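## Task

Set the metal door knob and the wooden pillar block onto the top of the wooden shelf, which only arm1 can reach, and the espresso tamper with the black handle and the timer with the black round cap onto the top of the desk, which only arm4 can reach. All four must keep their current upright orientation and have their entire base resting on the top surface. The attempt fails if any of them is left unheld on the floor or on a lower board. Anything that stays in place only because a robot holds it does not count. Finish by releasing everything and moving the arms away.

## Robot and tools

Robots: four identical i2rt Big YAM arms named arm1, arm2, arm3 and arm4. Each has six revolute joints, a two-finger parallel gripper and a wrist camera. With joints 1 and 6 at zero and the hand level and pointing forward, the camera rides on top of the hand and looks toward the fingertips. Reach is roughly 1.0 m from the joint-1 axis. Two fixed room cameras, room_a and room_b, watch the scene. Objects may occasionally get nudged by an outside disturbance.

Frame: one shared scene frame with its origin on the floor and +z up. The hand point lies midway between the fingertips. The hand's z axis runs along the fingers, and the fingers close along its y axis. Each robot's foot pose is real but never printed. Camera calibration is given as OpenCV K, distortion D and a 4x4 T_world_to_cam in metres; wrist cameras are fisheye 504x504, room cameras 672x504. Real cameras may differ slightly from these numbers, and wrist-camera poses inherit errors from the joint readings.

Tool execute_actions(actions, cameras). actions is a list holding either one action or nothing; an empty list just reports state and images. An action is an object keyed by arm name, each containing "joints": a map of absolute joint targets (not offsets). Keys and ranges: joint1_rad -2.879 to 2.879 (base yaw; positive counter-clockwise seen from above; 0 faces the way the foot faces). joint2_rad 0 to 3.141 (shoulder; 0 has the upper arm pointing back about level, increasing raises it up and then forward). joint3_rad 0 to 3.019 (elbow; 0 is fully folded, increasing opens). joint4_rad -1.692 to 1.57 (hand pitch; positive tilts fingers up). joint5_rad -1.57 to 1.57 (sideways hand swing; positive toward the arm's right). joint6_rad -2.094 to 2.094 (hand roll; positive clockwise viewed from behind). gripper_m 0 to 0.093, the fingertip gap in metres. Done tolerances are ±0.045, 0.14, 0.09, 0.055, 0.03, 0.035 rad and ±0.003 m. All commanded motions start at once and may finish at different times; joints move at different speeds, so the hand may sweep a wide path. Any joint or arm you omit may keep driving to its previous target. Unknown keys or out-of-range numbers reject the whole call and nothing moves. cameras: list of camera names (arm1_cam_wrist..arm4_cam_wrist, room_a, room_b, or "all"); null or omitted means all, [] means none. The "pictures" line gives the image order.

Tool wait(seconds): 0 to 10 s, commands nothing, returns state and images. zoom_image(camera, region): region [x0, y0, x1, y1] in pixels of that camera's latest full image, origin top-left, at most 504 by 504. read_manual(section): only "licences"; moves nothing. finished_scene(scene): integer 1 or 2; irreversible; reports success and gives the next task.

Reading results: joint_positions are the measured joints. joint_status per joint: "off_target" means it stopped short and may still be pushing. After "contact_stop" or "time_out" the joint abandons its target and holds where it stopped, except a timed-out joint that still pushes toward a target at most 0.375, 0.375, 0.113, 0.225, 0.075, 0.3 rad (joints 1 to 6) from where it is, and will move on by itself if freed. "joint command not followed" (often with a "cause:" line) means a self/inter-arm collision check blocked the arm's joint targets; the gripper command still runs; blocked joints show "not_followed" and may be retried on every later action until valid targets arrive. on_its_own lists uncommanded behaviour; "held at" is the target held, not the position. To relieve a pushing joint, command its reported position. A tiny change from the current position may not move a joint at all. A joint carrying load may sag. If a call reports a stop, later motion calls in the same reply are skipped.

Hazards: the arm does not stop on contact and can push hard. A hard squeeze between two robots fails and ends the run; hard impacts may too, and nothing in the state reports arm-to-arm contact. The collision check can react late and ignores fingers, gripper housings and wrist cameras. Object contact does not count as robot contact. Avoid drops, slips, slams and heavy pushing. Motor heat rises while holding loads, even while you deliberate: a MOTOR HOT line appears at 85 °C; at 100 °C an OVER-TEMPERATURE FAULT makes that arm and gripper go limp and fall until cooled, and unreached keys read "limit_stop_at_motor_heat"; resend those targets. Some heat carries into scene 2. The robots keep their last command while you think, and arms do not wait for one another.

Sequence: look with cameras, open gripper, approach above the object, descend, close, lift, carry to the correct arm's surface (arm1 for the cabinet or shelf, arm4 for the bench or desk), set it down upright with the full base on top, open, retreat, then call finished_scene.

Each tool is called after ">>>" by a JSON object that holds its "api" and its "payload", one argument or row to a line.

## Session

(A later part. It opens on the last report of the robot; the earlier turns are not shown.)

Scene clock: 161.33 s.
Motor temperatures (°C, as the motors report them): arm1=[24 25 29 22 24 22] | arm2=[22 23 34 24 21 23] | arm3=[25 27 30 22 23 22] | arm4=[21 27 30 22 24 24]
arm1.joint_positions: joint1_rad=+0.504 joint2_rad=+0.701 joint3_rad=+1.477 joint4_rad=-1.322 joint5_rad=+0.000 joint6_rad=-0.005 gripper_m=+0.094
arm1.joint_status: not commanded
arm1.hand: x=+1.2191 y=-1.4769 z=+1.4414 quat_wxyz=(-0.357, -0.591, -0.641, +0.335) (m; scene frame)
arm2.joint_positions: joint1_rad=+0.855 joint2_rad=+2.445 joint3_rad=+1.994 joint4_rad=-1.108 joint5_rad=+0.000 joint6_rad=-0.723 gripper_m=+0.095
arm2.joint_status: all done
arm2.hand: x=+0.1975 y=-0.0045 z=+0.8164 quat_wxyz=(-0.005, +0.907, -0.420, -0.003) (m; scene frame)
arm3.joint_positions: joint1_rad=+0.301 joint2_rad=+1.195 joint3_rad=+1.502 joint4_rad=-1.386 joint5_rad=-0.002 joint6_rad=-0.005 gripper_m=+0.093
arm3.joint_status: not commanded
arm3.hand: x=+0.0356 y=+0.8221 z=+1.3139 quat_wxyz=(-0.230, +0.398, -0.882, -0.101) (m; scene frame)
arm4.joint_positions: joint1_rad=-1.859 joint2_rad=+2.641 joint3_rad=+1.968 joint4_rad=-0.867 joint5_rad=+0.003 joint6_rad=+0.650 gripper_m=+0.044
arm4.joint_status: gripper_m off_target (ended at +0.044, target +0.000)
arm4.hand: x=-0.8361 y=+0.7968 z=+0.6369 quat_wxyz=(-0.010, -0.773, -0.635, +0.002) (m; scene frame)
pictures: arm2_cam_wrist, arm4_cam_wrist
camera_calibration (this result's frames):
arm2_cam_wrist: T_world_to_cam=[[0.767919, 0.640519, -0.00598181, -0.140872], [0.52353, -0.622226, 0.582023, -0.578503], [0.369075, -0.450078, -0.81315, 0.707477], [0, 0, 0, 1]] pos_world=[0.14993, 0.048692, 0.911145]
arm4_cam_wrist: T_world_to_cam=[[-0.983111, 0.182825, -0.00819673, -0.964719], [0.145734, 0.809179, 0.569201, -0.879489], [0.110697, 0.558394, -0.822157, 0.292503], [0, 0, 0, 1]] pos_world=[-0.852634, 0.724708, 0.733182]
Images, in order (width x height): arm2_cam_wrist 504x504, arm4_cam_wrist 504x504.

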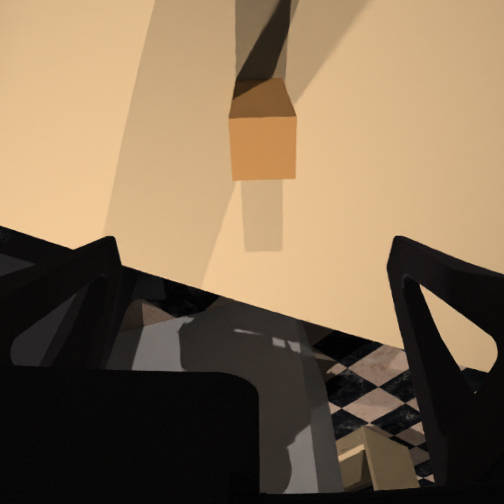

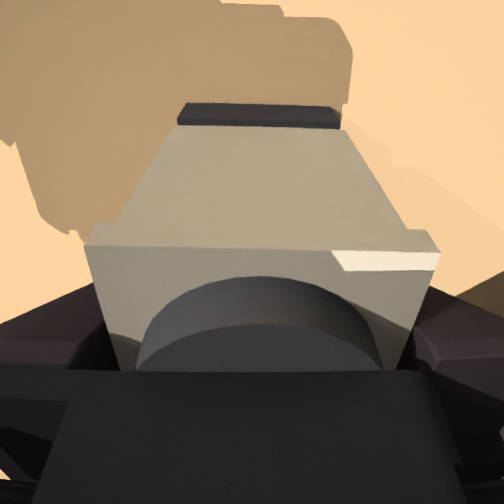

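>>> {"api": "execute_actions", "payload": {
  "actions": [
    {"arm4":{"joints":{"joint2_rad":1.6,"joint3_rad":1.7,"joint4_rad":-1.6}}}
  ],
  "cameras": ["room_a","arm2_cam_wrist"]
}}

>>> {"api": "execute_actions", "payload": {
  "actions": [
    {"arm4":{"joints":{"joint1_rad":1.7}}}
  ],
  "cameras": ["arm4_cam_wrist"]
}}

Scene clock: 174.47 s.
Motor temperatures (°C, as the motors report them): arm1=[24 25 29 22 24 22] | arm2=[22 24 34 24 21 23] | arm3=[25 25 29 22 23 22] | arm4=[21 27 29 22 24 24]
arm1.joint_positions: joint1_rad=+0.504 joint2_rad=+0.701 joint3_rad=+1.477 joint4_rad=-1.322 joint5_rad=+0.000 joint6_rad=-0.005 gripper_m=+0.094
arm1.joint_status: not commanded
arm1.hand: x=+1.2191 y=-1.4769 z=+1.4414 quat_wxyz=(-0.357, -0.591, -0.641, +0.335) (m; scene frame)
arm2.joint_positions: joint1_rad=+0.855 joint2_rad=+2.445 joint3_rad=+1.994 joint4_rad=-1.108 joint5_rad=+0.000 joint6_rad=-0.723 gripper_m=+0.095
arm2.joint_status: not commanded
arm2.hand: x=+0.1975 y=-0.0045 z=+0.8164 quat_wxyz=(-0.005, +0.907, -0.420, -0.003) (m; scene frame)
arm3.joint_positions: joint1_rad=+0.301 joint2_rad=+1.195 joint3_rad=+1.502 joint4_rad=-1.386 joint5_rad=-0.002 joint6_rad=-0.005 gripper_m=+0.093
arm3.joint_status: not commanded
arm3.hand: x=+0.0356 y=+0.8221 z=+1.3139 quat_wxyz=(-0.230, +0.398, -0.882, -0.101) (m; scene frame)
arm4.joint_positions: joint1_rad=-1.859 joint2_rad=+1.615 joint3_rad=+1.686 joint4_rad=-1.593 joint5_rad=+0.001 joint6_rad=+0.650 gripper_m=+0.044
arm4.joint_status: all done
arm4.hand: x=-0.9201 y=+0.9647 z=+1.1577 quat_wxyz=(-0.019, -0.773, -0.635, +0.003) (m; scene frame)
pictures: arm2_cam_wrist, room_a
camera_calibration (this result's frames):
arm2_cam_wrist: T_world_to_cam=[[0.767919, 0.640519, -0.00598181, -0.140872], [0.52353, -0.622226, 0.582023, -0.578503], [0.369075, -0.450078, -0.81315, 0.707477], [0, 0, 0, 1]] pos_world=[0.14993, 0.048692, 0.911145]
Images, in order (width x height): arm2_cam_wrist 504x504, room_a 672x504.

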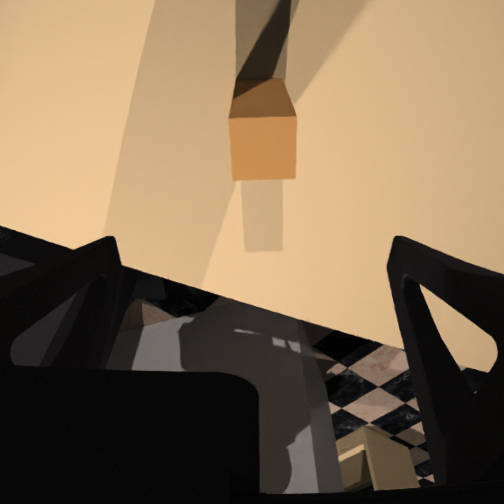

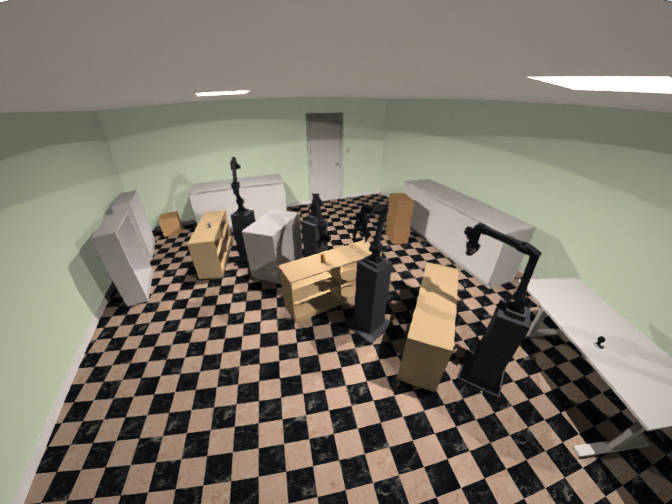

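Scene clock: 177.33 s.
Motor temperatures (°C, as the motors report them): arm1=[24 25 29 22 24 22] | arm2=[22 24 34 24 21 23] | arm3=[25 25 29 22 23 22] | arm4=[21 27 30 22 24 24]
arm1.joint_positions: joint1_rad=+0.504 joint2_rad=+0.701 joint3_rad=+1.477 joint4_rad=-1.322 joint5_rad=+0.000 joint6_rad=-0.005 gripper_m=+0.094
arm1.joint_status: not commanded
arm1.hand: x=+1.2191 y=-1.4769 z=+1.4414 quat_wxyz=(-0.357, -0.591, -0.641, +0.335) (m; scene frame)
arm2.joint_positions: joint1_rad=+0.855 joint2_rad=+2.445 joint3_rad=+1.994 joint4_rad=-1.108 joint5_rad=+0.000 joint6_rad=-0.723 gripper_m=+0.095
arm2.joint_status: not commanded
arm2.hand: x=+0.1975 y=-0.0045 z=+0.8164 quat_wxyz=(-0.005, +0.907, -0.420, -0.003) (m; scene frame)
arm3.joint_positions: joint1_rad=+0.301 joint2_rad=+1.195 joint3_rad=+1.502 joint4_rad=-1.386 joint5_rad=-0.002 joint6_rad=-0.005 gripper_m=+0.093
arm3.joint_status: not commanded
arm3.hand: x=+0.0356 y=+0.8221 z=+1.3139 quat_wxyz=(-0.230, +0.398, -0.882, -0.101) (m; scene frame)
arm4.joint_positions: joint1_rad=+1.703 joint2_rad=+1.619 joint3_rad=+1.686 joint4_rad=-1.593 joint5_rad=-0.002 joint6_rad=+0.649 gripper_m=+0.044
arm4.joint_status: all done
arm4.hand: x=-1.5225 y=+1.7343 z=+1.1651 quat_wxyz=(-0.004, +0.782, -0.623, -0.026) (m; scene frame)
pictures: arm4_cam_wrist
camera_calibration (this result's frames):
arm4_cam_wrist: T_world_to_cam=[[0.971538, 0.2359, -0.0215594, 1.0929], [0.209509, -0.813227, 0.542925, 1.1027], [0.110544, -0.531989, -0.839504, 2.19033], [0, 0, 0, 1]] pos_world=[-1.53494, 1.80416, 1.26367]
Images, in order (width x height): arm4_cam_wrist 504x504.

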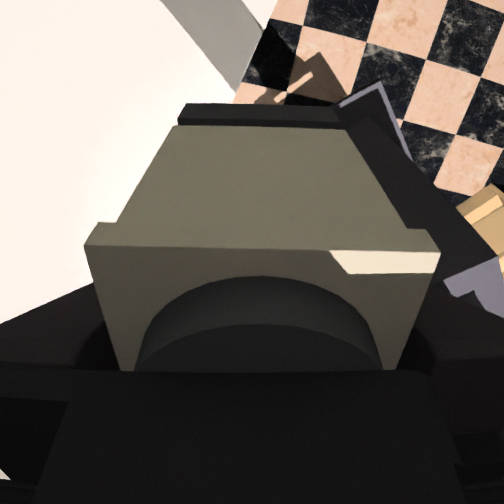

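>>> {"api": "execute_actions", "payload": {
  "actions": [
    {"arm4":{"joints":{"joint1_rad":1.5,"joint2_rad":2.41,"joint3_rad":2.02,"joint4_rad":-1.16}},"arm2":{"joints":{"joint2_rad":2.55,"joint3_rad":1.99,"joint4_rad":-1.0}}}
  ],
  "cameras": ["arm4_cam_wrist","room_a","arm2_cam_wrist"]
}}

Scene clock: 184.50 s.
Motor temperatures (°C, as the motors report them): arm1=[24 25 30 22 24 22] | arm2=[22 24 34 24 21 23] | arm3=[25 25 29 22 23 22] | arm4=[21 27 30 22 24 24]
arm1.joint_positions: joint1_rad=+0.504 joint2_rad=+0.701 joint3_rad=+1.477 joint4_rad=-1.322 joint5_rad=+0.000 joint6_rad=-0.005 gripper_m=+0.094
arm1.joint_status: not commanded
arm1.hand: x=+1.2191 y=-1.4769 z=+1.4414 quat_wxyz=(-0.357, -0.591, -0.641, +0.335) (m; scene frame)
arm2.joint_positions: joint1_rad=+0.855 joint2_rad=+2.568 joint3_rad=+1.989 joint4_rad=-1.017 joint5_rad=+0.000 joint6_rad=-0.723 gripper_m=+0.095
arm2.joint_status: all done
arm2.hand: x=+0.1972 y=-0.0166 z=+0.7318 quat_wxyz=(+0.011, +0.907, -0.420, +0.004) (m; scene frame)
arm3.joint_positions: joint1_rad=+0.301 joint2_rad=+1.195 joint3_rad=+1.502 joint4_rad=-1.386 joint5_rad=-0.002 joint6_rad=-0.005 gripper_m=+0.093
arm3.joint_status: not commanded
arm3.hand: x=+0.0356 y=+0.8221 z=+1.3139 quat_wxyz=(-0.230, +0.398, -0.882, -0.101) (m; scene frame)
arm4.joint_positions: joint1_rad=+1.489 joint2_rad=+2.419 joint3_rad=+1.979 joint4_rad=-1.169 joint5_rad=+0.001 joint6_rad=+0.649 gripper_m=+0.044
arm4.joint_status: all done
arm4.hand: x=-1.5602 y=+1.9609 z=+0.8042 quat_wxyz=(-0.002, +0.711, -0.703, +0.014) (m; scene frame)
pictures: arm2_cam_wrist, arm4_cam_wrist, room_a
camera_calibration (this result's frames):
arm2_cam_wrist: T_world_to_cam=[[0.767877, 0.639895, -0.0299939, -0.115787], [0.523997, -0.600487, 0.604022, -0.552491], [0.3685, -0.479531, -0.796403, 0.6208], [0, 0, 0, 1]] pos_world=[0.149649, 0.0400209, 0.824651]
arm4_cam_wrist: T_world_to_cam=[[0.999368, 0.0229883, 0.0271043, 1.49001], [0.00231175, -0.80307, 0.59588, 1.10503], [0.0354649, -0.595441, -0.802616, 1.98969], [0, 0, 0, 1]] pos_world=[-1.56218, 2.03791, 0.898109]
Images, in order (width x height): arm2_cam_wrist 504x504, arm4_cam_wrist 504x504, room_a 672x504.

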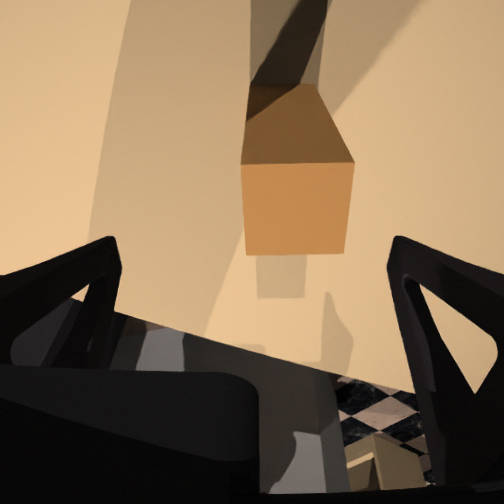

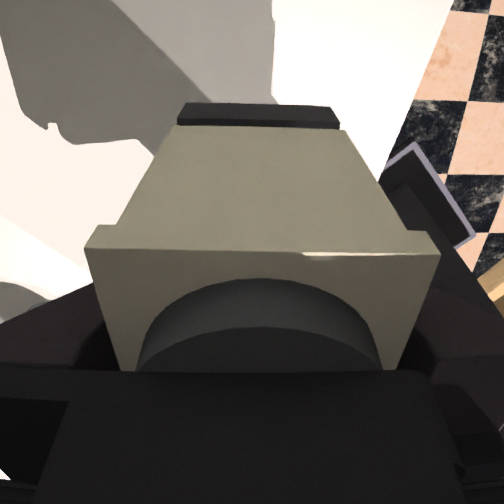

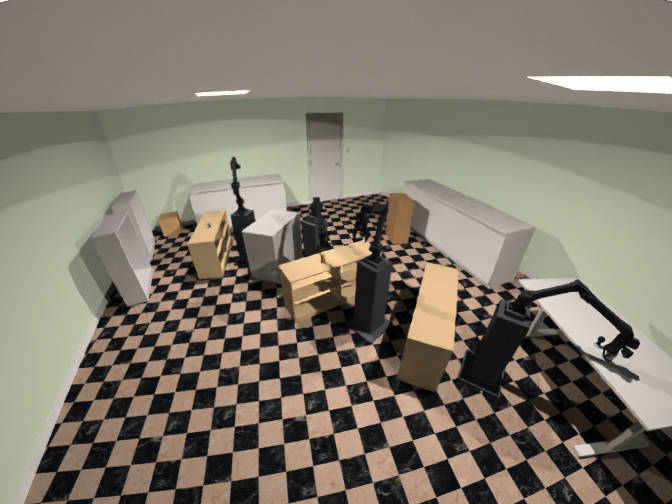

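>>> {"api": "execute_actions", "payload": {
  "actions": [
    {"arm4":{"joints":{"joint1_rad":1.56,"joint2_rad":2.80,"joint3_rad":2.69,"joint4_rad":-1.42}},"arm2":{"joints":{"joint1_rad":0.843,"joint2_rad":2.65,"joint3_rad":2.06,"joint4_rad":-0.95}}}
  ],
  "cameras": ["arm4_cam_wrist","room_a","arm2_cam_wrist"]
}}

Scene clock: 190.33 s.
Motor temperatures (°C, as the motors report them): arm1=[24 25 30 22 24 22] | arm2=[22 25 33 24 21 23] | arm3=[25 25 29 22 23 22] | arm4=[21 27 30 22 24 24]
arm1.joint_positions: joint1_rad=+0.504 joint2_rad=+0.701 joint3_rad=+1.477 joint4_rad=-1.322 joint5_rad=+0.000 joint6_rad=-0.005 gripper_m=+0.094
arm1.joint_status: not commanded
arm1.hand: x=+1.2191 y=-1.4769 z=+1.4414 quat_wxyz=(-0.357, -0.591, -0.641, +0.335) (m; scene frame)
arm2.joint_positions: joint1_rad=+0.849 joint2_rad=+2.658 joint3_rad=+2.018 joint4_rad=-0.964 joint5_rad=+0.000 joint6_rad=-0.723 gripper_m=+0.095
arm2.joint_status: all done
arm2.hand: x=+0.2015 y=-0.0203 z=+0.6797 quat_wxyz=(+0.015, +0.906, -0.423, +0.006) (m; scene frame)
arm3.joint_positions: joint1_rad=+0.301 joint2_rad=+1.195 joint3_rad=+1.502 joint4_rad=-1.386 joint5_rad=-0.002 joint6_rad=-0.005 gripper_m=+0.093
arm3.joint_status: not commanded
arm3.hand: x=+0.0356 y=+0.8221 z=+1.3139 quat_wxyz=(-0.230, +0.398, -0.882, -0.101) (m; scene frame)
arm4.joint_positions: joint1_rad=+1.566 joint2_rad=+2.805 joint3_rad=+2.631 joint4_rad=-1.410 joint5_rad=+0.001 joint6_rad=+0.651 gripper_m=+0.044
arm4.joint_status: all done
arm4.hand: x=-1.6595 y=+1.9920 z=+0.7624 quat_wxyz=(-0.004, +0.737, -0.676, +0.002) (m; scene frame)
pictures: arm2_cam_wrist, arm4_cam_wrist, room_a
camera_calibration (this result's frames):
arm2_cam_wrist: T_world_to_cam=[[0.771997, 0.634634, -0.0355001, -0.115525], [0.520236, -0.598774, 0.608953, -0.528038], [0.365206, -0.488578, -0.792411, 0.57374], [0, 0, 0, 1]] pos_world=[0.154356, 0.0374577, 0.772088]
arm4_cam_wrist: T_world_to_cam=[[0.995046, 0.0984993, 0.0134775, 1.44255], [0.0724516, -0.81129, 0.580138, 1.30001], [0.0680773, -0.576287, -0.814407, 2.00315], [0, 0, 0, 1]] pos_world=[-1.66596, 2.06698, 0.857754]
Images, in order (width x height): arm2_cam_wrist 504x504, arm4_cam_wrist 504x504, room_a 672x504.

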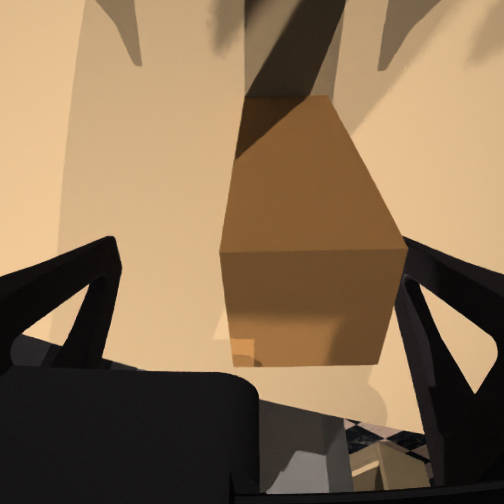

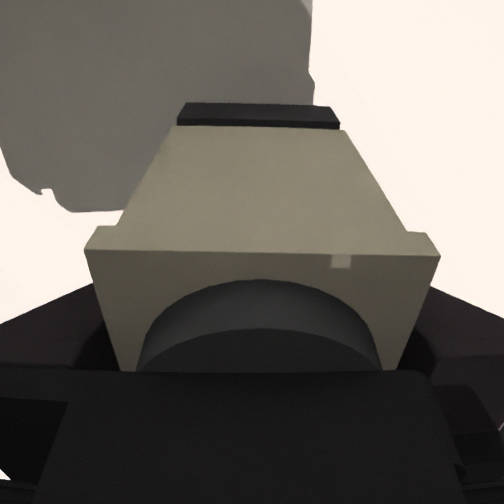

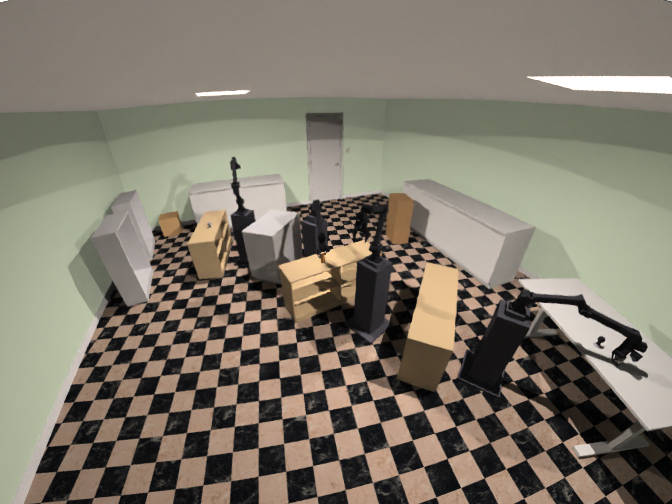

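>>> {"api": "execute_actions", "payload": {
  "actions": [
    {"arm4":{"joints":{"joint2_rad":2.835,"joint4_rad":-1.37}},"arm2":{"joints":{"gripper_m":0.02}}}
  ],
  "cameras": ["arm4_cam_wrist"]
}}

Scene clock: 193.90 s.
Motor temperatures (°C, as the motors report them): arm1=[24 25 30 22 24 22] | arm2=[22 25 34 24 21 23] | arm3=[25 25 29 22 23 22] | arm4=[21 27 31 22 24 24]
arm1.joint_positions: joint1_rad=+0.504 joint2_rad=+0.701 joint3_rad=+1.477 joint4_rad=-1.322 joint5_rad=+0.000 joint6_rad=-0.005 gripper_m=+0.094
arm1.joint_status: not commanded
arm1.hand: x=+1.2191 y=-1.4769 z=+1.4414 quat_wxyz=(-0.357, -0.591, -0.641, +0.335) (m; scene frame)
arm2.joint_positions: joint1_rad=+0.848 joint2_rad=+2.658 joint3_rad=+2.018 joint4_rad=-0.964 joint5_rad=+0.001 joint6_rad=-0.724 gripper_m=+0.036
arm2.joint_status: gripper_m off_target (ended at +0.036, target +0.020)
arm2.hand: x=+0.2021 y=-0.0203 z=+0.6797 quat_wxyz=(+0.015, +0.906, -0.424, +0.006) (m; scene frame)
arm3.joint_positions: joint1_rad=+0.301 joint2_rad=+1.195 joint3_rad=+1.502 joint4_rad=-1.386 joint5_rad=-0.002 joint6_rad=-0.005 gripper_m=+0.093
arm3.joint_status: not commanded
arm3.hand: x=+0.0356 y=+0.8221 z=+1.3139 quat_wxyz=(-0.230, +0.398, -0.882, -0.101) (m; scene frame)
arm4.joint_positions: joint1_rad=+1.566 joint2_rad=+2.825 joint3_rad=+2.640 joint4_rad=-1.382 joint5_rad=+0.001 joint6_rad=+0.651 gripper_m=+0.044
arm4.joint_status: all done
arm4.hand: x=-1.6625 y=+1.9954 z=+0.7504 quat_wxyz=(-0.005, +0.737, -0.676, -0.006) (m; scene frame)
pictures: arm4_cam_wrist
camera_calibration (this result's frames):
arm4_cam_wrist: T_world_to_cam=[[0.995129, 0.0985083, 0.00369677, 1.4528], [0.0788846, -0.818259, 0.569411, 1.34258], [0.0591166, -0.566346, -0.822045, 1.96655], [0, 0, 0, 1]] pos_world=[-1.66789, 2.06921, 0.846747]
Images, in order (width x height): arm4_cam_wrist 504x504.

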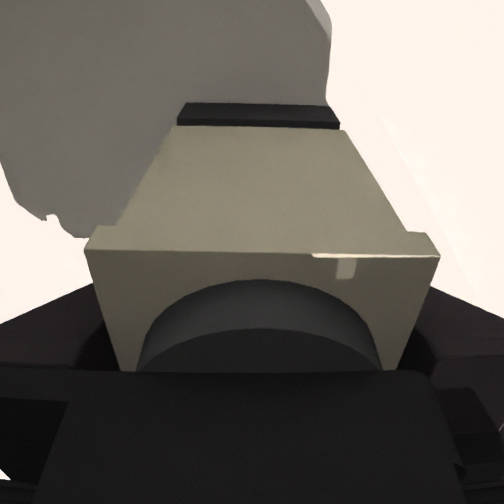

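>>> {"api": "execute_actions", "payload": {
  "actions": [
    {"arm4":{"joints":{"joint2_rad":2.86,"joint4_rad":-1.36}},"arm2":{"joints":{"joint2_rad":1.7,"joint3_rad":1.7,"joint4_rad":-1.55}}}
  ],
  "cameras": ["arm4_cam_wrist","room_a"]
}}

Scene clock: 198.43 s.
Motor temperatures (°C, as the motors report them): arm1=[24 25 30 22 24 22] | arm2=[22 25 34 24 21 23] | arm3=[25 25 29 22 23 22] | arm4=[21 28 31 22 24 24]
arm1.joint_positions: joint1_rad=+0.504 joint2_rad=+0.701 joint3_rad=+1.477 joint4_rad=-1.322 joint5_rad=+0.000 joint6_rad=-0.005 gripper_m=+0.094
arm1.joint_status: not commanded
arm1.hand: x=+1.2191 y=-1.4769 z=+1.4414 quat_wxyz=(-0.357, -0.591, -0.641, +0.335) (m; scene frame)
arm2.joint_positions: joint1_rad=+0.848 joint2_rad=+1.716 joint3_rad=+1.700 joint4_rad=-1.538 joint5_rad=+0.001 joint6_rad=-0.724 gripper_m=+0.036
arm2.joint_status: all done
arm2.hand: x=+0.1984 y=-0.1776 z=+1.1508 quat_wxyz=(-0.008, +0.906, -0.424, -0.004) (m; scene frame)
arm3.joint_positions: joint1_rad=+0.301 joint2_rad=+1.195 joint3_rad=+1.502 joint4_rad=-1.386 joint5_rad=-0.002 joint6_rad=-0.005 gripper_m=+0.093
arm3.joint_status: not commanded
arm3.hand: x=+0.0356 y=+0.8221 z=+1.3139 quat_wxyz=(-0.230, +0.398, -0.882, -0.101) (m; scene frame)
arm4.joint_positions: joint1_rad=+1.566 joint2_rad=+2.829 joint3_rad=+2.644 joint4_rad=-1.378 joint5_rad=+0.001 joint6_rad=+0.651 gripper_m=+0.044
arm4.joint_status: all done
arm4.hand: x=-1.6637 y=+1.9966 z=+0.7496 quat_wxyz=(-0.005, +0.737, -0.676, -0.009) (m; scene frame)
pictures: arm4_cam_wrist, room_a
camera_calibration (this result's frames):
arm4_cam_wrist: T_world_to_cam=[[0.995132, 0.0985463, -0.0000212907, 1.45657], [0.0812663, -0.820514, 0.56582, 1.3553], [0.0557421, -0.563068, -0.824529, 1.9563], [0, 0, 0, 1]] pos_world=[-1.66867, 2.07003, 0.846204]
Images, in order (width x height): arm4_cam_wrist 504x504, room_a 672x504.

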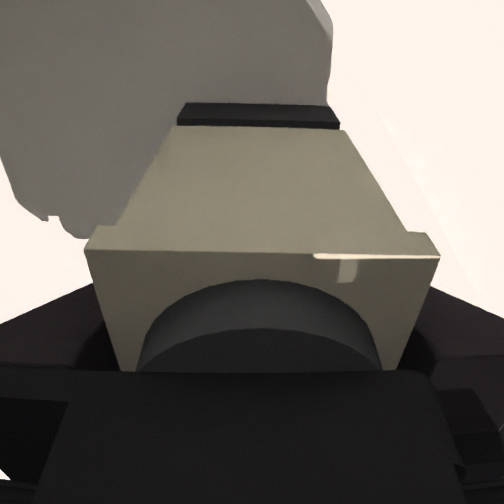

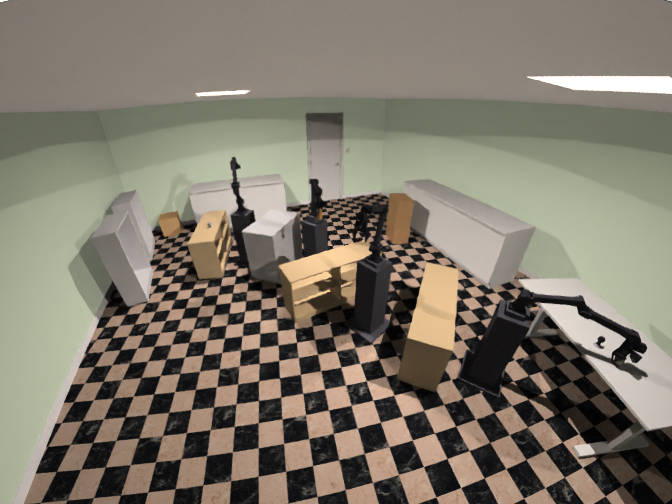

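Contact. Release; swing arm2.

>>> {"api": "execute_actions", "payload": {
  "actions": [
    {"arm4":{"joints":{"joint2_rad":2.83,"gripper_m":0.093}},"arm2":{"joints":{"joint1_rad":-0.95}}}
  ],
  "cameras": ["arm2_cam_wrist"]
}}

>>> {"api": "execute_actions", "payload": {
  "actions": [
    {"arm4":{"joints":{"joint2_rad":2.2,"joint3_rad":2.2,"joint4_rad":-1.5}},"arm2":{"joints":{"joint2_rad":2.2,"joint3_rad":2.0,"joint4_rad":-1.37}}}
  ],
  "cameras": ["arm2_cam_wrist","room_a","room_b","arm4_cam_wrist"]
}}

Scene clock: 203.70 s.
Motor temperatures (°C, as the motors report them): arm1=[24 25 30 22 24 22] | arm2=[22 25 33 24 21 23] | arm3=[25 25 29 22 23 22] | arm4=[21 28 31 22 24 24]
arm1.joint_positions: joint1_rad=+0.504 joint2_rad=+0.701 joint3_rad=+1.477 joint4_rad=-1.322 joint5_rad=+0.000 joint6_rad=-0.005 gripper_m=+0.094
arm1.joint_status: not commanded
arm1.hand: x=+1.2191 y=-1.4769 z=+1.4414 quat_wxyz=(-0.357, -0.591, -0.641, +0.335) (m; scene frame)
arm2.joint_positions: joint1_rad=-0.955 joint2_rad=+1.717 joint3_rad=+1.700 joint4_rad=-1.538 joint5_rad=+0.001 joint6_rad=-0.724 gripper_m=+0.036
arm2.joint_status: all done
arm2.hand: x=+0.6952 y=-0.8438 z=+1.1492 quat_wxyz=(-0.006, +0.230, -0.973, +0.004) (m; scene frame)
arm3.joint_positions: joint1_rad=+0.301 joint2_rad=+1.195 joint3_rad=+1.502 joint4_rad=-1.386 joint5_rad=-0.002 joint6_rad=-0.005 gripper_m=+0.093
arm3.joint_status: not commanded
arm3.hand: x=+0.0356 y=+0.8221 z=+1.3139 quat_wxyz=(-0.230, +0.398, -0.882, -0.101) (m; scene frame)
arm4.joint_positions: joint1_rad=+1.566 joint2_rad=+2.829 joint3_rad=+2.647 joint4_rad=-1.372 joint5_rad=+0.001 joint6_rad=+0.651 gripper_m=+0.093
arm4.joint_status: all done
arm4.hand: x=-1.6652 y=+1.9985 z=+0.7507 quat_wxyz=(-0.005, +0.737, -0.676, -0.013) (m; scene frame)
pictures: arm2_cam_wrist
camera_calibration (this result's frames):
arm2_cam_wrist: T_world_to_cam=[[0.440917, -0.897543, -0.00299447, -1.05739], [-0.728848, -0.359989, 0.582399, -0.463471], [-0.523806, -0.254607, -0.812898, 1.20212], [0, 0, 0, 1]] pos_world=[0.7581, -0.809826, 1.24396]
Images, in order (width x height): arm2_cam_wrist 504x504.

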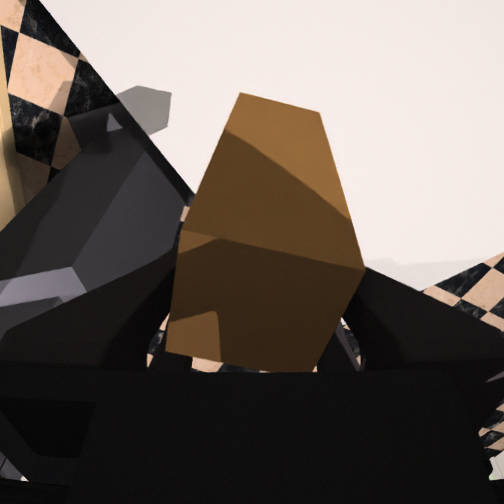

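Scene clock: 205.50 s.
Motor temperatures (°C, as the motors report them): arm1=[24 25 30 22 24 22] | arm2=[22 25 34 24 21 23] | arm3=[25 25 29 22 23 22] | arm4=[21 28 31 22 24 24]
arm1.joint_positions: joint1_rad=+0.504 joint2_rad=+0.701 joint3_rad=+1.477 joint4_rad=-1.322 joint5_rad=+0.000 joint6_rad=-0.005 gripper_m=+0.094
arm1.joint_status: not commanded
arm1.hand: x=+1.2191 y=-1.4769 z=+1.4414 quat_wxyz=(-0.357, -0.591, -0.641, +0.335) (m; scene frame)
arm2.joint_positions: joint1_rad=-0.955 joint2_rad=+2.212 joint3_rad=+1.950 joint4_rad=-1.377 joint5_rad=+0.001 joint6_rad=-0.724 gripper_m=+0.036
arm2.joint_status: all done
arm2.hand: x=+0.8157 y=-0.8757 z=+0.9552 quat_wxyz=(+0.031, +0.230, -0.973, -0.016) (m; scene frame)
arm3.joint_positions: joint1_rad=+0.301 joint2_rad=+1.195 joint3_rad=+1.502 joint4_rad=-1.386 joint5_rad=-0.002 joint6_rad=-0.005 gripper_m=+0.093
arm3.joint_status: not commanded
arm3.hand: x=+0.0356 y=+0.8221 z=+1.3139 quat_wxyz=(-0.230, +0.398, -0.882, -0.101) (m; scene frame)
arm4.joint_positions: joint1_rad=+1.566 joint2_rad=+2.213 joint3_rad=+2.188 joint4_rad=-1.490 joint5_rad=+0.001 joint6_rad=+0.651 gripper_m=+0.093
arm4.joint_status: all done
arm4.hand: x=-1.6081 y=+1.9329 z=+1.0207 quat_wxyz=(-0.007, +0.737, -0.675, -0.032) (m; scene frame)
pictures: arm2_cam_wrist, arm4_cam_wrist, room_a, room_b
camera_calibration (this result's frames):
arm2_cam_wrist: T_world_to_cam=[[0.438777, -0.896704, -0.0582852, -1.08447], [-0.679204, -0.37342, 0.631854, -0.373685], [-0.588351, -0.237656, -0.772892, 1.12869], [0, 0, 0, 1]] pos_world=[0.886102, -0.84375, 1.04526]
arm4_cam_wrist: T_world_to_cam=[[0.994664, 0.0993423, -0.0278247, 1.43365], [0.0988288, -0.840166, 0.533248, 1.24452], [0.0295967, -0.533152, -0.845501, 2.06241], [0, 0, 0, 1]] pos_world=[-1.61004, 2.00276, 1.12002]
Images, in order (width x height): arm2_cam_wrist 504x504, arm4_cam_wrist 504x504, room_a 672x504, room_b 672x504.

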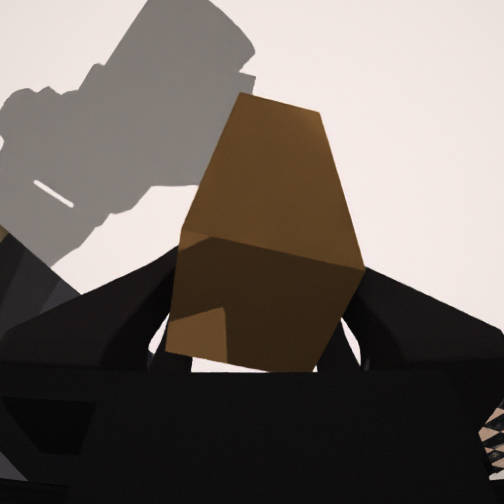

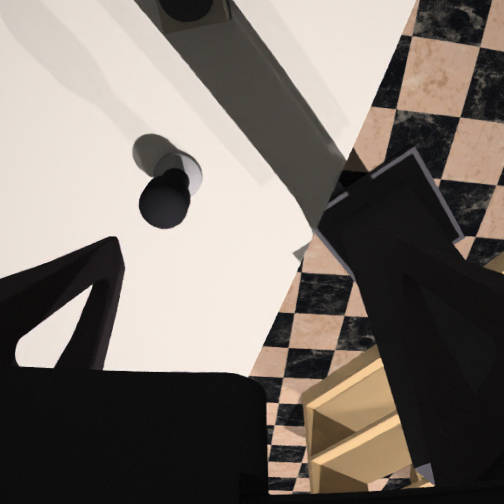

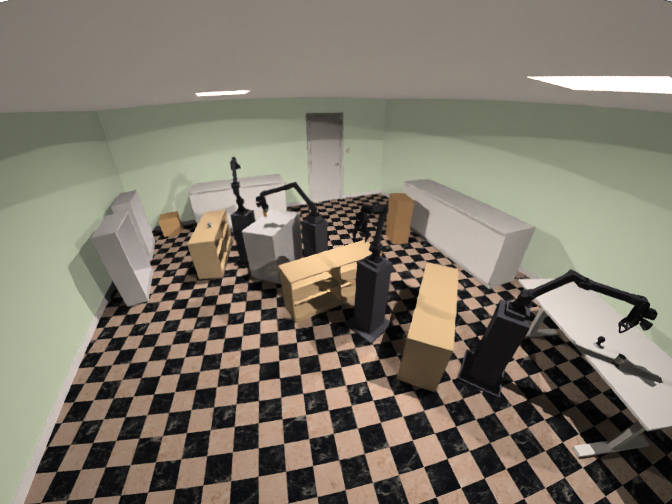

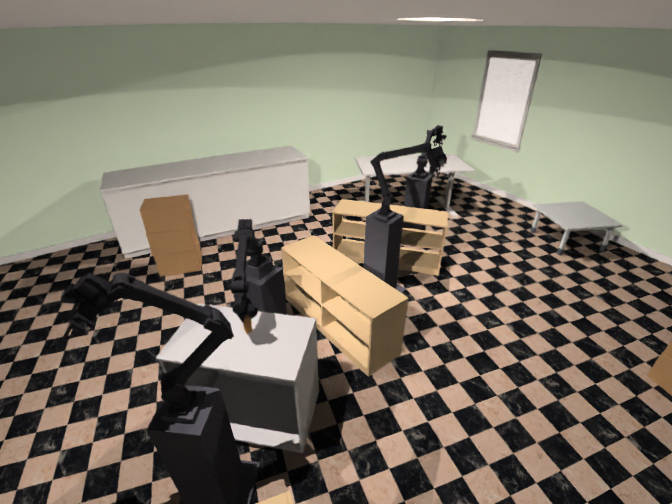

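>>> {"api": "execute_actions", "payload": {
  "actions": [
    {"arm2":{"joints":{"joint2_rad":2.255,"joint3_rad":1.84,"joint4_rad":-1.13}}}
  ],
  "cameras": ["arm2_cam_wrist","room_b"]
}}

>>> {"api": "zoom_image", "payload": {
  "camera": "room_b",
  "region": [140, 240, 340, 400]
}}

Scene clock: 211.87 s.
Motor temperatures (°C, as the motors report them): arm1=[24 25 30 22 24 22] | arm2=[22 25 34 24 21 23] | arm3=[25 25 30 22 23 22] | arm4=[21 28 31 22 24 24]
arm1.joint_positions: joint1_rad=+0.504 joint2_rad=+0.701 joint3_rad=+1.477 joint4_rad=-1.322 joint5_rad=+0.000 joint6_rad=-0.005 gripper_m=+0.094
arm1.joint_status: not commanded
arm1.hand: x=+1.2191 y=-1.4769 z=+1.4414 quat_wxyz=(-0.357, -0.591, -0.641, +0.335) (m; scene frame)
arm2.joint_positions: joint1_rad=-0.955 joint2_rad=+2.275 joint3_rad=+1.839 joint4_rad=-1.147 joint5_rad=+0.001 joint6_rad=-0.724 gripper_m=+0.036
arm2.joint_status: all done
arm2.hand: x=+0.8226 y=-0.8775 z=+0.8742 quat_wxyz=(+0.006, +0.230, -0.973, -0.003) (m; scene frame)
arm3.joint_positions: joint1_rad=+0.301 joint2_rad=+1.195 joint3_rad=+1.502 joint4_rad=-1.386 joint5_rad=-0.002 joint6_rad=-0.005 gripper_m=+0.093
arm3.joint_status: not commanded
arm3.hand: x=+0.0356 y=+0.8221 z=+1.3139 quat_wxyz=(-0.230, +0.398, -0.882, -0.101) (m; scene frame)
arm4.joint_positions: joint1_rad=+1.566 joint2_rad=+2.213 joint3_rad=+2.188 joint4_rad=-1.490 joint5_rad=+0.001 joint6_rad=+0.651 gripper_m=+0.093
arm4.joint_status: not commanded
arm4.hand: x=-1.6081 y=+1.9329 z=+1.0207 quat_wxyz=(-0.007, +0.737, -0.675, -0.032) (m; scene frame)
pictures: arm2_cam_wrist, room_b
camera_calibration (this result's frames):
arm2_cam_wrist: T_world_to_cam=[[0.440938, -0.897285, -0.0212769, -1.12846], [-0.712805, -0.364491, 0.599212, -0.254505], [-0.54542, -0.249049, -0.800307, 1.04834], [0, 0, 0, 1]] pos_world=[0.887957, -0.844226, 0.96749]
Images, in order (width x height): arm2_cam_wrist 504x504, room_b 672x504.

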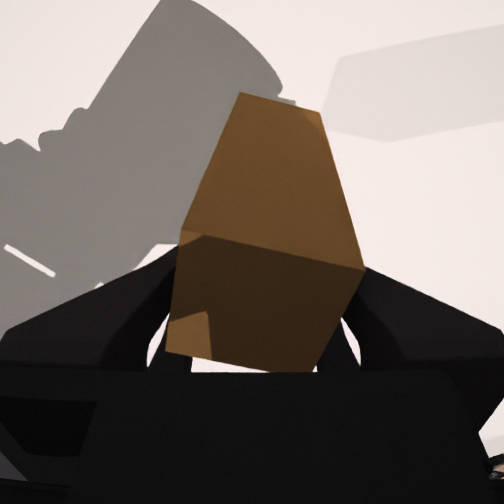

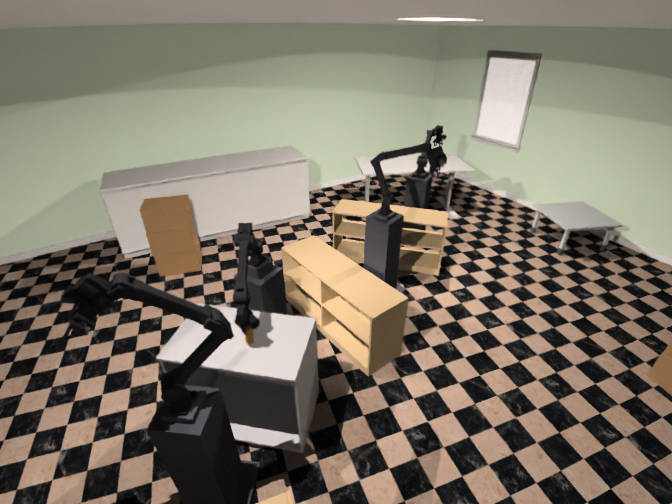

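Region (140, 240, 340, 400) of room_b's 672x504 image, scaled by 2.520, with more detail than that image has; it fills the top 403 rows of this view, and the rest is white.

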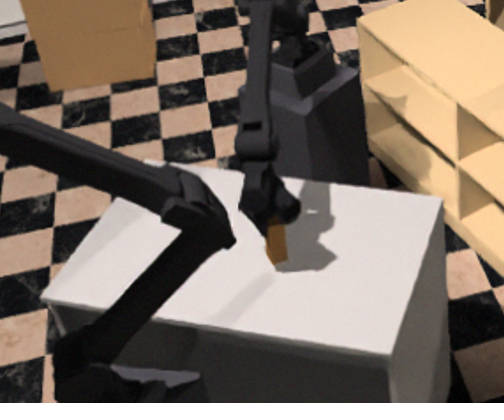

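>>> {"api": "execute_actions", "payload": {
  "actions": [
    {"arm2":{"joints":{"joint2_rad":2.32,"joint4_rad":-1.10}}}
  ],
  "cameras": ["arm2_cam_wrist"]
}}

Scene clock: 214.60 s.
Motor temperatures (°C, as the motors report them): arm1=[24 25 30 22 24 22] | arm2=[22 25 34 24 21 23] | arm3=[25 25 30 22 23 22] | arm4=[21 28 31 22 24 24]
arm1.joint_positions: joint1_rad=+0.504 joint2_rad=+0.701 joint3_rad=+1.477 joint4_rad=-1.322 joint5_rad=+0.000 joint6_rad=-0.005 gripper_m=+0.094
arm1.joint_status: not commanded
arm1.hand: x=+1.2191 y=-1.4769 z=+1.4414 quat_wxyz=(-0.357, -0.591, -0.641, +0.335) (m; scene frame)
arm2.joint_positions: joint1_rad=-0.955 joint2_rad=+2.314 joint3_rad=+1.839 joint4_rad=-1.114 joint5_rad=+0.003 joint6_rad=-0.724 gripper_m=+0.036
arm2.joint_status: all done
arm2.hand: x=+0.8237 y=-0.8784 z=+0.8489 quat_wxyz=(+0.009, +0.230, -0.973, -0.003) (m; scene frame)
arm3.joint_positions: joint1_rad=+0.301 joint2_rad=+1.195 joint3_rad=+1.502 joint4_rad=-1.386 joint5_rad=-0.002 joint6_rad=-0.005 gripper_m=+0.093
arm3.joint_status: not commanded
arm3.hand: x=+0.0356 y=+0.8221 z=+1.3139 quat_wxyz=(-0.230, +0.398, -0.882, -0.101) (m; scene frame)
arm4.joint_positions: joint1_rad=+1.566 joint2_rad=+2.213 joint3_rad=+2.188 joint4_rad=-1.490 joint5_rad=+0.001 joint6_rad=+0.651 gripper_m=+0.093
arm4.joint_status: not commanded
arm4.hand: x=-1.6081 y=+1.9329 z=+1.0207 quat_wxyz=(-0.007, +0.737, -0.675, -0.032) (m; scene frame)
pictures: arm2_cam_wrist
camera_calibration (this result's frames):
arm2_cam_wrist: T_world_to_cam=[[0.440486, -0.897442, -0.023882, -1.12781], [-0.709373, -0.364235, 0.603426, -0.244993], [-0.550238, -0.248859, -0.797062, 1.02989], [0, 0, 0, 1]] pos_world=[0.88968, -0.845085, 0.941788]
Images, in order (width x height): arm2_cam_wrist 504x504.

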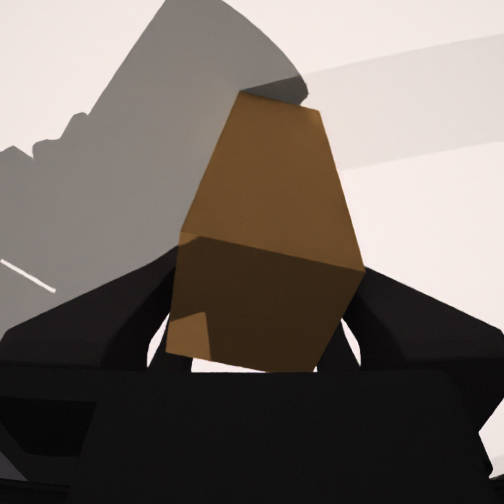

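Shadows meeting; close.

>>> {"api": "execute_actions", "payload": {
  "actions": [
    {"arm2":{"joints":{"joint2_rad":2.345,"joint4_rad":-1.08}}}
  ],
  "cameras": ["arm2_cam_wrist"]
}}

Scene clock: 216.63 s.
Motor temperatures (°C, as the motors report them): arm1=[24 25 30 22 24 22] | arm2=[22 25 34 24 21 23] | arm3=[25 25 30 22 23 22] | arm4=[21 28 31 22 24 24]
arm1.joint_positions: joint1_rad=+0.504 joint2_rad=+0.701 joint3_rad=+1.477 joint4_rad=-1.322 joint5_rad=+0.000 joint6_rad=-0.005 gripper_m=+0.094
arm1.joint_status: not commanded
arm1.hand: x=+1.2191 y=-1.4769 z=+1.4414 quat_wxyz=(-0.357, -0.591, -0.641, +0.335) (m; scene frame)
arm2.joint_positions: joint1_rad=-0.955 joint2_rad=+2.315 joint3_rad=+1.839 joint4_rad=-1.109 joint5_rad=+0.002 joint6_rad=-0.724 gripper_m=+0.036
arm2.joint_status: all done
arm2.hand: x=+0.8249 y=-0.8786 z=+0.8484 quat_wxyz=(+0.007, +0.230, -0.973, -0.003) (m; scene frame)
arm3.joint_positions: joint1_rad=+0.301 joint2_rad=+1.195 joint3_rad=+1.502 joint4_rad=-1.386 joint5_rad=-0.002 joint6_rad=-0.005 gripper_m=+0.093
arm3.joint_status: not commanded
arm3.hand: x=+0.0356 y=+0.8221 z=+1.3139 quat_wxyz=(-0.230, +0.398, -0.882, -0.101) (m; scene frame)
arm4.joint_positions: joint1_rad=+1.566 joint2_rad=+2.213 joint3_rad=+2.188 joint4_rad=-1.490 joint5_rad=+0.001 joint6_rad=+0.651 gripper_m=+0.093
arm4.joint_status: not commanded
arm4.hand: x=-1.6081 y=+1.9329 z=+1.0207 quat_wxyz=(-0.007, +0.737, -0.675, -0.032) (m; scene frame)
pictures: arm2_cam_wrist
camera_calibration (this result's frames):
arm2_cam_wrist: T_world_to_cam=[[0.440581, -0.897463, -0.0211649, -1.13095], [-0.712098, -0.363744, 0.600506, -0.2388], [-0.54663, -0.2495, -0.79934, 1.02845], [0, 0, 0, 1]] pos_world=[0.890407, -0.845247, 0.941545]
Images, in order (width x height): arm2_cam_wrist 504x504.

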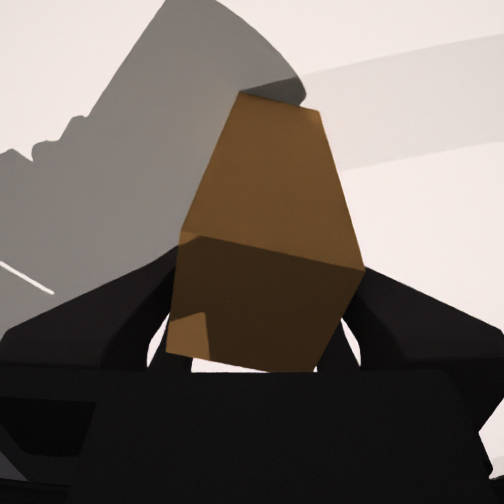

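Contact. Release.

>>> {"api": "execute_actions", "payload": {
  "actions": [
    {"arm2":{"joints":{"joint2_rad":2.315,"gripper_m":0.093}}}
  ],
  "cameras": []
}}

>>> {"api": "execute_actions", "payload": {
  "actions": [
    {"arm2":{"joints":{"joint2_rad":1.6,"joint3_rad":1.6,"joint4_rad":-1.5}},"arm4":{"joints":{"joint1_rad":1.4,"joint2_rad":1.8,"joint3_rad":1.9}}}
  ],
  "cameras": ["arm2_cam_wrist","arm4_cam_wrist"]
}}

>>> {"api": "execute_actions", "payload": {
  "actions": [
    {"arm2":{"joints":{"joint1_rad":0.3,"joint2_rad":1.2}},"arm1":{"joints":{"joint1_rad":-1.87,"joint2_rad":1.5,"joint3_rad":1.5,"joint4_rad":-1.55}}}
  ],
  "cameras": ["arm1_cam_wrist","room_b"]
}}

Scene clock: 220.30 s.
Motor temperatures (°C, as the motors report them): arm1=[24 25 30 22 24 22] | arm2=[22 25 34 24 21 23] | arm3=[25 25 30 22 23 22] | arm4=[21 28 31 22 24 24]
arm1.joint_positions: joint1_rad=+0.504 joint2_rad=+0.701 joint3_rad=+1.477 joint4_rad=-1.322 joint5_rad=+0.000 joint6_rad=-0.005 gripper_m=+0.094
arm1.joint_status: not commanded
arm1.hand: x=+1.2191 y=-1.4769 z=+1.4414 quat_wxyz=(-0.357, -0.591, -0.641, +0.335) (m; scene frame)
arm2.joint_positions: joint1_rad=-0.955 joint2_rad=+2.315 joint3_rad=+1.839 joint4_rad=-1.097 joint5_rad=+0.002 joint6_rad=-0.724 gripper_m=+0.093
arm2.joint_status: all done
arm2.hand: x=+0.8275 y=-0.8793 z=+0.8484 quat_wxyz=(+0.002, +0.230, -0.973, +0.000) (m; scene frame)
arm3.joint_positions: joint1_rad=+0.301 joint2_rad=+1.195 joint3_rad=+1.502 joint4_rad=-1.386 joint5_rad=-0.002 joint6_rad=-0.005 gripper_m=+0.093
arm3.joint_status: not commanded
arm3.hand: x=+0.0356 y=+0.8221 z=+1.3139 quat_wxyz=(-0.230, +0.398, -0.882, -0.101) (m; scene frame)
arm4.joint_positions: joint1_rad=+1.566 joint2_rad=+2.213 joint3_rad=+2.188 joint4_rad=-1.490 joint5_rad=+0.001 joint6_rad=+0.651 gripper_m=+0.093
arm4.joint_status: not commanded
arm4.hand: x=-1.6081 y=+1.9329 z=+1.0207 quat_wxyz=(-0.007, +0.737, -0.675, -0.032) (m; scene frame)
pictures: none
No camera images: the call's "cameras" was empty. Leave "cameras" out to get every camera's image.

Scene clock: 222.03 s.
Motor temperatures (°C, as the motors report them): arm1=[24 25 30 22 24 22] | arm2=[22 25 34 24 21 23] | arm3=[25 25 30 22 23 22] | arm4=[21 28 31 22 24 24]
arm1.joint_positions: joint1_rad=+0.504 joint2_rad=+0.701 joint3_rad=+1.477 joint4_rad=-1.322 joint5_rad=+0.000 joint6_rad=-0.005 gripper_m=+0.094
arm1.joint_status: not commanded
arm1.hand: x=+1.2191 y=-1.4769 z=+1.4414 quat_wxyz=(-0.357, -0.591, -0.641, +0.335) (m; scene frame)
arm2.joint_positions: joint1_rad=-0.955 joint2_rad=+1.611 joint3_rad=+1.594 joint4_rad=-1.487 joint5_rad=+0.002 joint6_rad=-0.724 gripper_m=+0.093
arm2.joint_status: all done
arm2.hand: x=+0.6696 y=-0.8374 z=+1.1610 quat_wxyz=(-0.029, +0.230, -0.973, +0.017) (m; scene frame)
arm3.joint_positions: joint1_rad=+0.301 joint2_rad=+1.195 joint3_rad=+1.502 joint4_rad=-1.386 joint5_rad=-0.002 joint6_rad=-0.005 gripper_m=+0.093
arm3.joint_status: not commanded
arm3.hand: x=+0.0356 y=+0.8221 z=+1.3139 quat_wxyz=(-0.230, +0.398, -0.882, -0.101) (m; scene frame)
arm4.joint_positions: joint1_rad=+1.392 joint2_rad=+1.805 joint3_rad=+1.892 joint4_rad=-1.491 joint5_rad=+0.002 joint6_rad=+0.650 gripper_m=+0.093
arm4.joint_status: all done
arm4.hand: x=-1.4569 y=+1.9188 z=+1.1557 quat_wxyz=(-0.019, +0.673, -0.734, -0.086) (m; scene frame)
pictures: arm2_cam_wrist, arm4_cam_wrist
camera_calibration (this result's frames):
arm2_cam_wrist: T_world_to_cam=[[0.440133, -0.897355, 0.0321835, -1.08045], [-0.757311, -0.35171, 0.550255, -0.423403], [-0.482456, -0.266559, -0.834376, 1.18712], [0, 0, 0, 1]] pos_world=[0.727626, -0.802025, 1.25825]
arm4_cam_wrist: T_world_to_cam=[[0.99322, -0.0676026, -0.0945694, 1.68376], [-0.0173536, -0.890626, 0.454405, 1.16443], [-0.114945, -0.449683, -0.885761, 1.84032], [0, 0, 0, 1]] pos_world=[-1.4406, 1.97846, 1.2602]
Images, in order (width x height): arm2_cam_wrist 504x504, arm4_cam_wrist 504x504.

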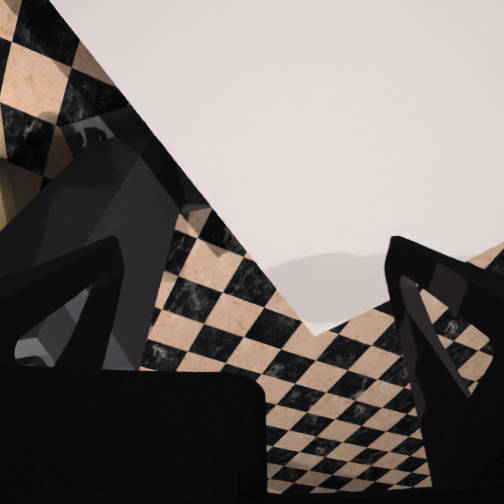

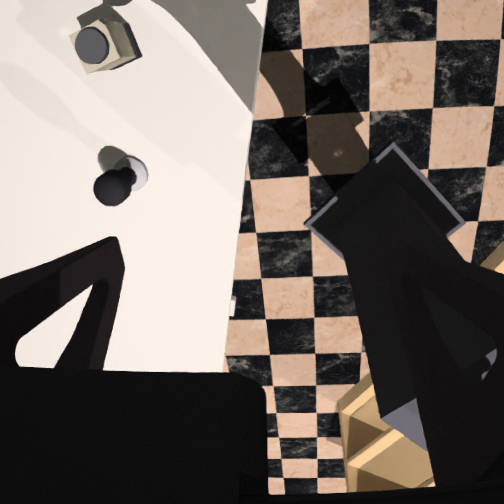

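Scene clock: 224.30 s.
Motor temperatures (°C, as the motors report them): arm1=[24 25 30 22 24 22] | arm2=[22 25 34 24 21 23] | arm3=[25 25 30 22 23 22] | arm4=[21 28 31 22 24 24]
arm1.joint_positions: joint1_rad=-1.876 joint2_rad=+1.509 joint3_rad=+1.477 joint4_rad=-1.536 joint5_rad=-0.001 joint6_rad=-0.005 gripper_m=+0.094
arm1.joint_status: all done
arm1.hand: x=+0.8671 y=-0.9168 z=+1.1308 quat_wxyz=(+0.000, -0.934, +0.357, +0.003) (m; scene frame)
arm2.joint_positions: joint1_rad=+0.304 joint2_rad=+1.211 joint3_rad=+1.594 joint4_rad=-1.487 joint5_rad=+0.001 joint6_rad=-0.724 gripper_m=+0.093
arm2.joint_status: all done
arm2.hand: x=+0.4097 y=-0.3568 z=+1.3393 quat_wxyz=(-0.229, +0.738, -0.634, -0.032) (m; scene frame)
arm3.joint_positions: joint1_rad=+0.301 joint2_rad=+1.195 joint3_rad=+1.502 joint4_rad=-1.386 joint5_rad=-0.002 joint6_rad=-0.005 gripper_m=+0.093
arm3.joint_status: not commanded
arm3.hand: x=+0.0356 y=+0.8221 z=+1.3139 quat_wxyz=(-0.230, +0.398, -0.882, -0.101) (m; scene frame)
arm4.joint_positions: joint1_rad=+1.392 joint2_rad=+1.805 joint3_rad=+1.892 joint4_rad=-1.491 joint5_rad=+0.002 joint6_rad=+0.650 gripper_m=+0.093
arm4.joint_status: not commanded
arm4.hand: x=-1.4569 y=+1.9188 z=+1.1557 quat_wxyz=(-0.019, +0.673, -0.734, -0.086) (m; scene frame)
pictures: arm1_cam_wrist, room_b
camera_calibration (this result's frames):
arm1_cam_wrist: T_world_to_cam=[[0.66125, 0.749957, -0.0176713, 0.139679], [0.616489, -0.529845, 0.582414, -1.67719], [0.427422, -0.396015, -0.8127, 0.310479], [0, 0, 0, 1]] pos_world=[0.808899, -0.870449, 1.23161]
Images, in order (width x height): arm1_cam_wrist 504x504, room_b 672x504.

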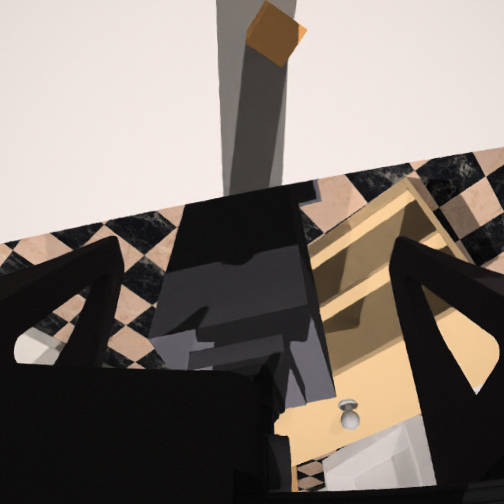

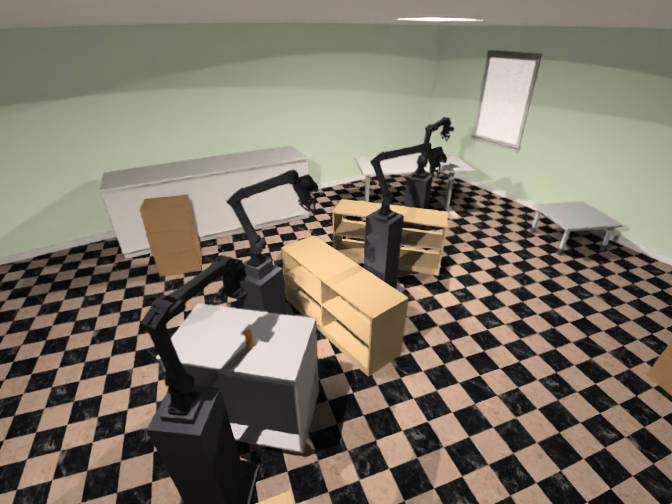

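>>> {"api": "execute_actions", "payload": {
  "actions": [
    {"arm1":{"joints":{"joint1_rad":-1.9,"joint2_rad":1.755,"joint3_rad":1.33,"joint4_rad":-1.13,"joint6_rad":0.37}}}
  ],
  "cameras": ["arm1_cam_wrist"]
}}

Scene clock: 233.33 s.
Motor temperatures (°C, as the motors report them): arm1=[24 25 30 22 24 22] | arm2=[22 24 34 24 21 23] | arm3=[25 24 30 22 23 22] | arm4=[21 27 31 22 24 24]
arm1.joint_positions: joint1_rad=-1.897 joint2_rad=+1.753 joint3_rad=+1.317 joint4_rad=-1.145 joint5_rad=-0.001 joint6_rad=+0.363 gripper_m=+0.094
arm1.joint_status: all done
arm1.hand: x=+0.8350 y=-0.8740 z=+0.9594 quat_wxyz=(-0.002, -0.847, +0.531, -0.004) (m; scene frame)
arm2.joint_positions: joint1_rad=+0.304 joint2_rad=+1.211 joint3_rad=+1.594 joint4_rad=-1.487 joint5_rad=+0.001 joint6_rad=-0.724 gripper_m=+0.093
arm2.joint_status: not commanded
arm2.hand: x=+0.4097 y=-0.3568 z=+1.3393 quat_wxyz=(-0.229, +0.738, -0.634, -0.032) (m; scene frame)
arm3.joint_positions: joint1_rad=+0.301 joint2_rad=+1.195 joint3_rad=+1.502 joint4_rad=-1.386 joint5_rad=-0.002 joint6_rad=-0.005 gripper_m=+0.093
arm3.joint_status: not commanded
arm3.hand: x=+0.0356 y=+0.8221 z=+1.3139 quat_wxyz=(-0.230, +0.398, -0.882, -0.101) (m; scene frame)
arm4.joint_positions: joint1_rad=+1.392 joint2_rad=+1.805 joint3_rad=+1.892 joint4_rad=-1.491 joint5_rad=+0.002 joint6_rad=+0.650 gripper_m=+0.093
arm4.joint_status: not commanded
arm4.hand: x=-1.4569 y=+1.9188 z=+1.1557 quat_wxyz=(-0.019, +0.673, -0.734, -0.086) (m; scene frame)
pictures: arm1_cam_wrist
camera_calibration (this result's frames):
arm1_cam_wrist: T_world_to_cam=[[0.896294, 0.44321, -0.0148771, -0.34134], [0.364548, -0.717284, 0.593809, -1.49927], [0.252511, -0.537651, -0.804469, 0.216249], [0, 0, 0, 1]] pos_world=[0.797892, -0.807851, 1.05917]
Images, in order (width x height): arm1_cam_wrist 504x504.

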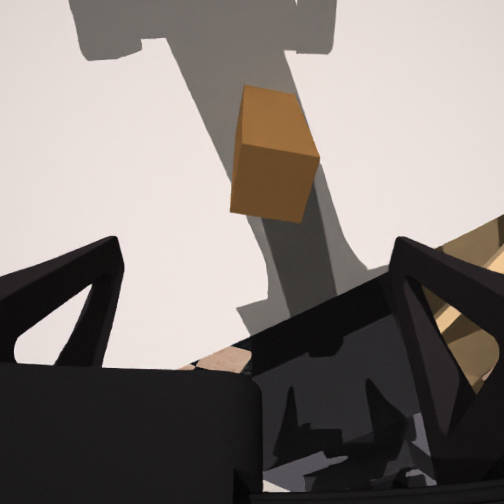

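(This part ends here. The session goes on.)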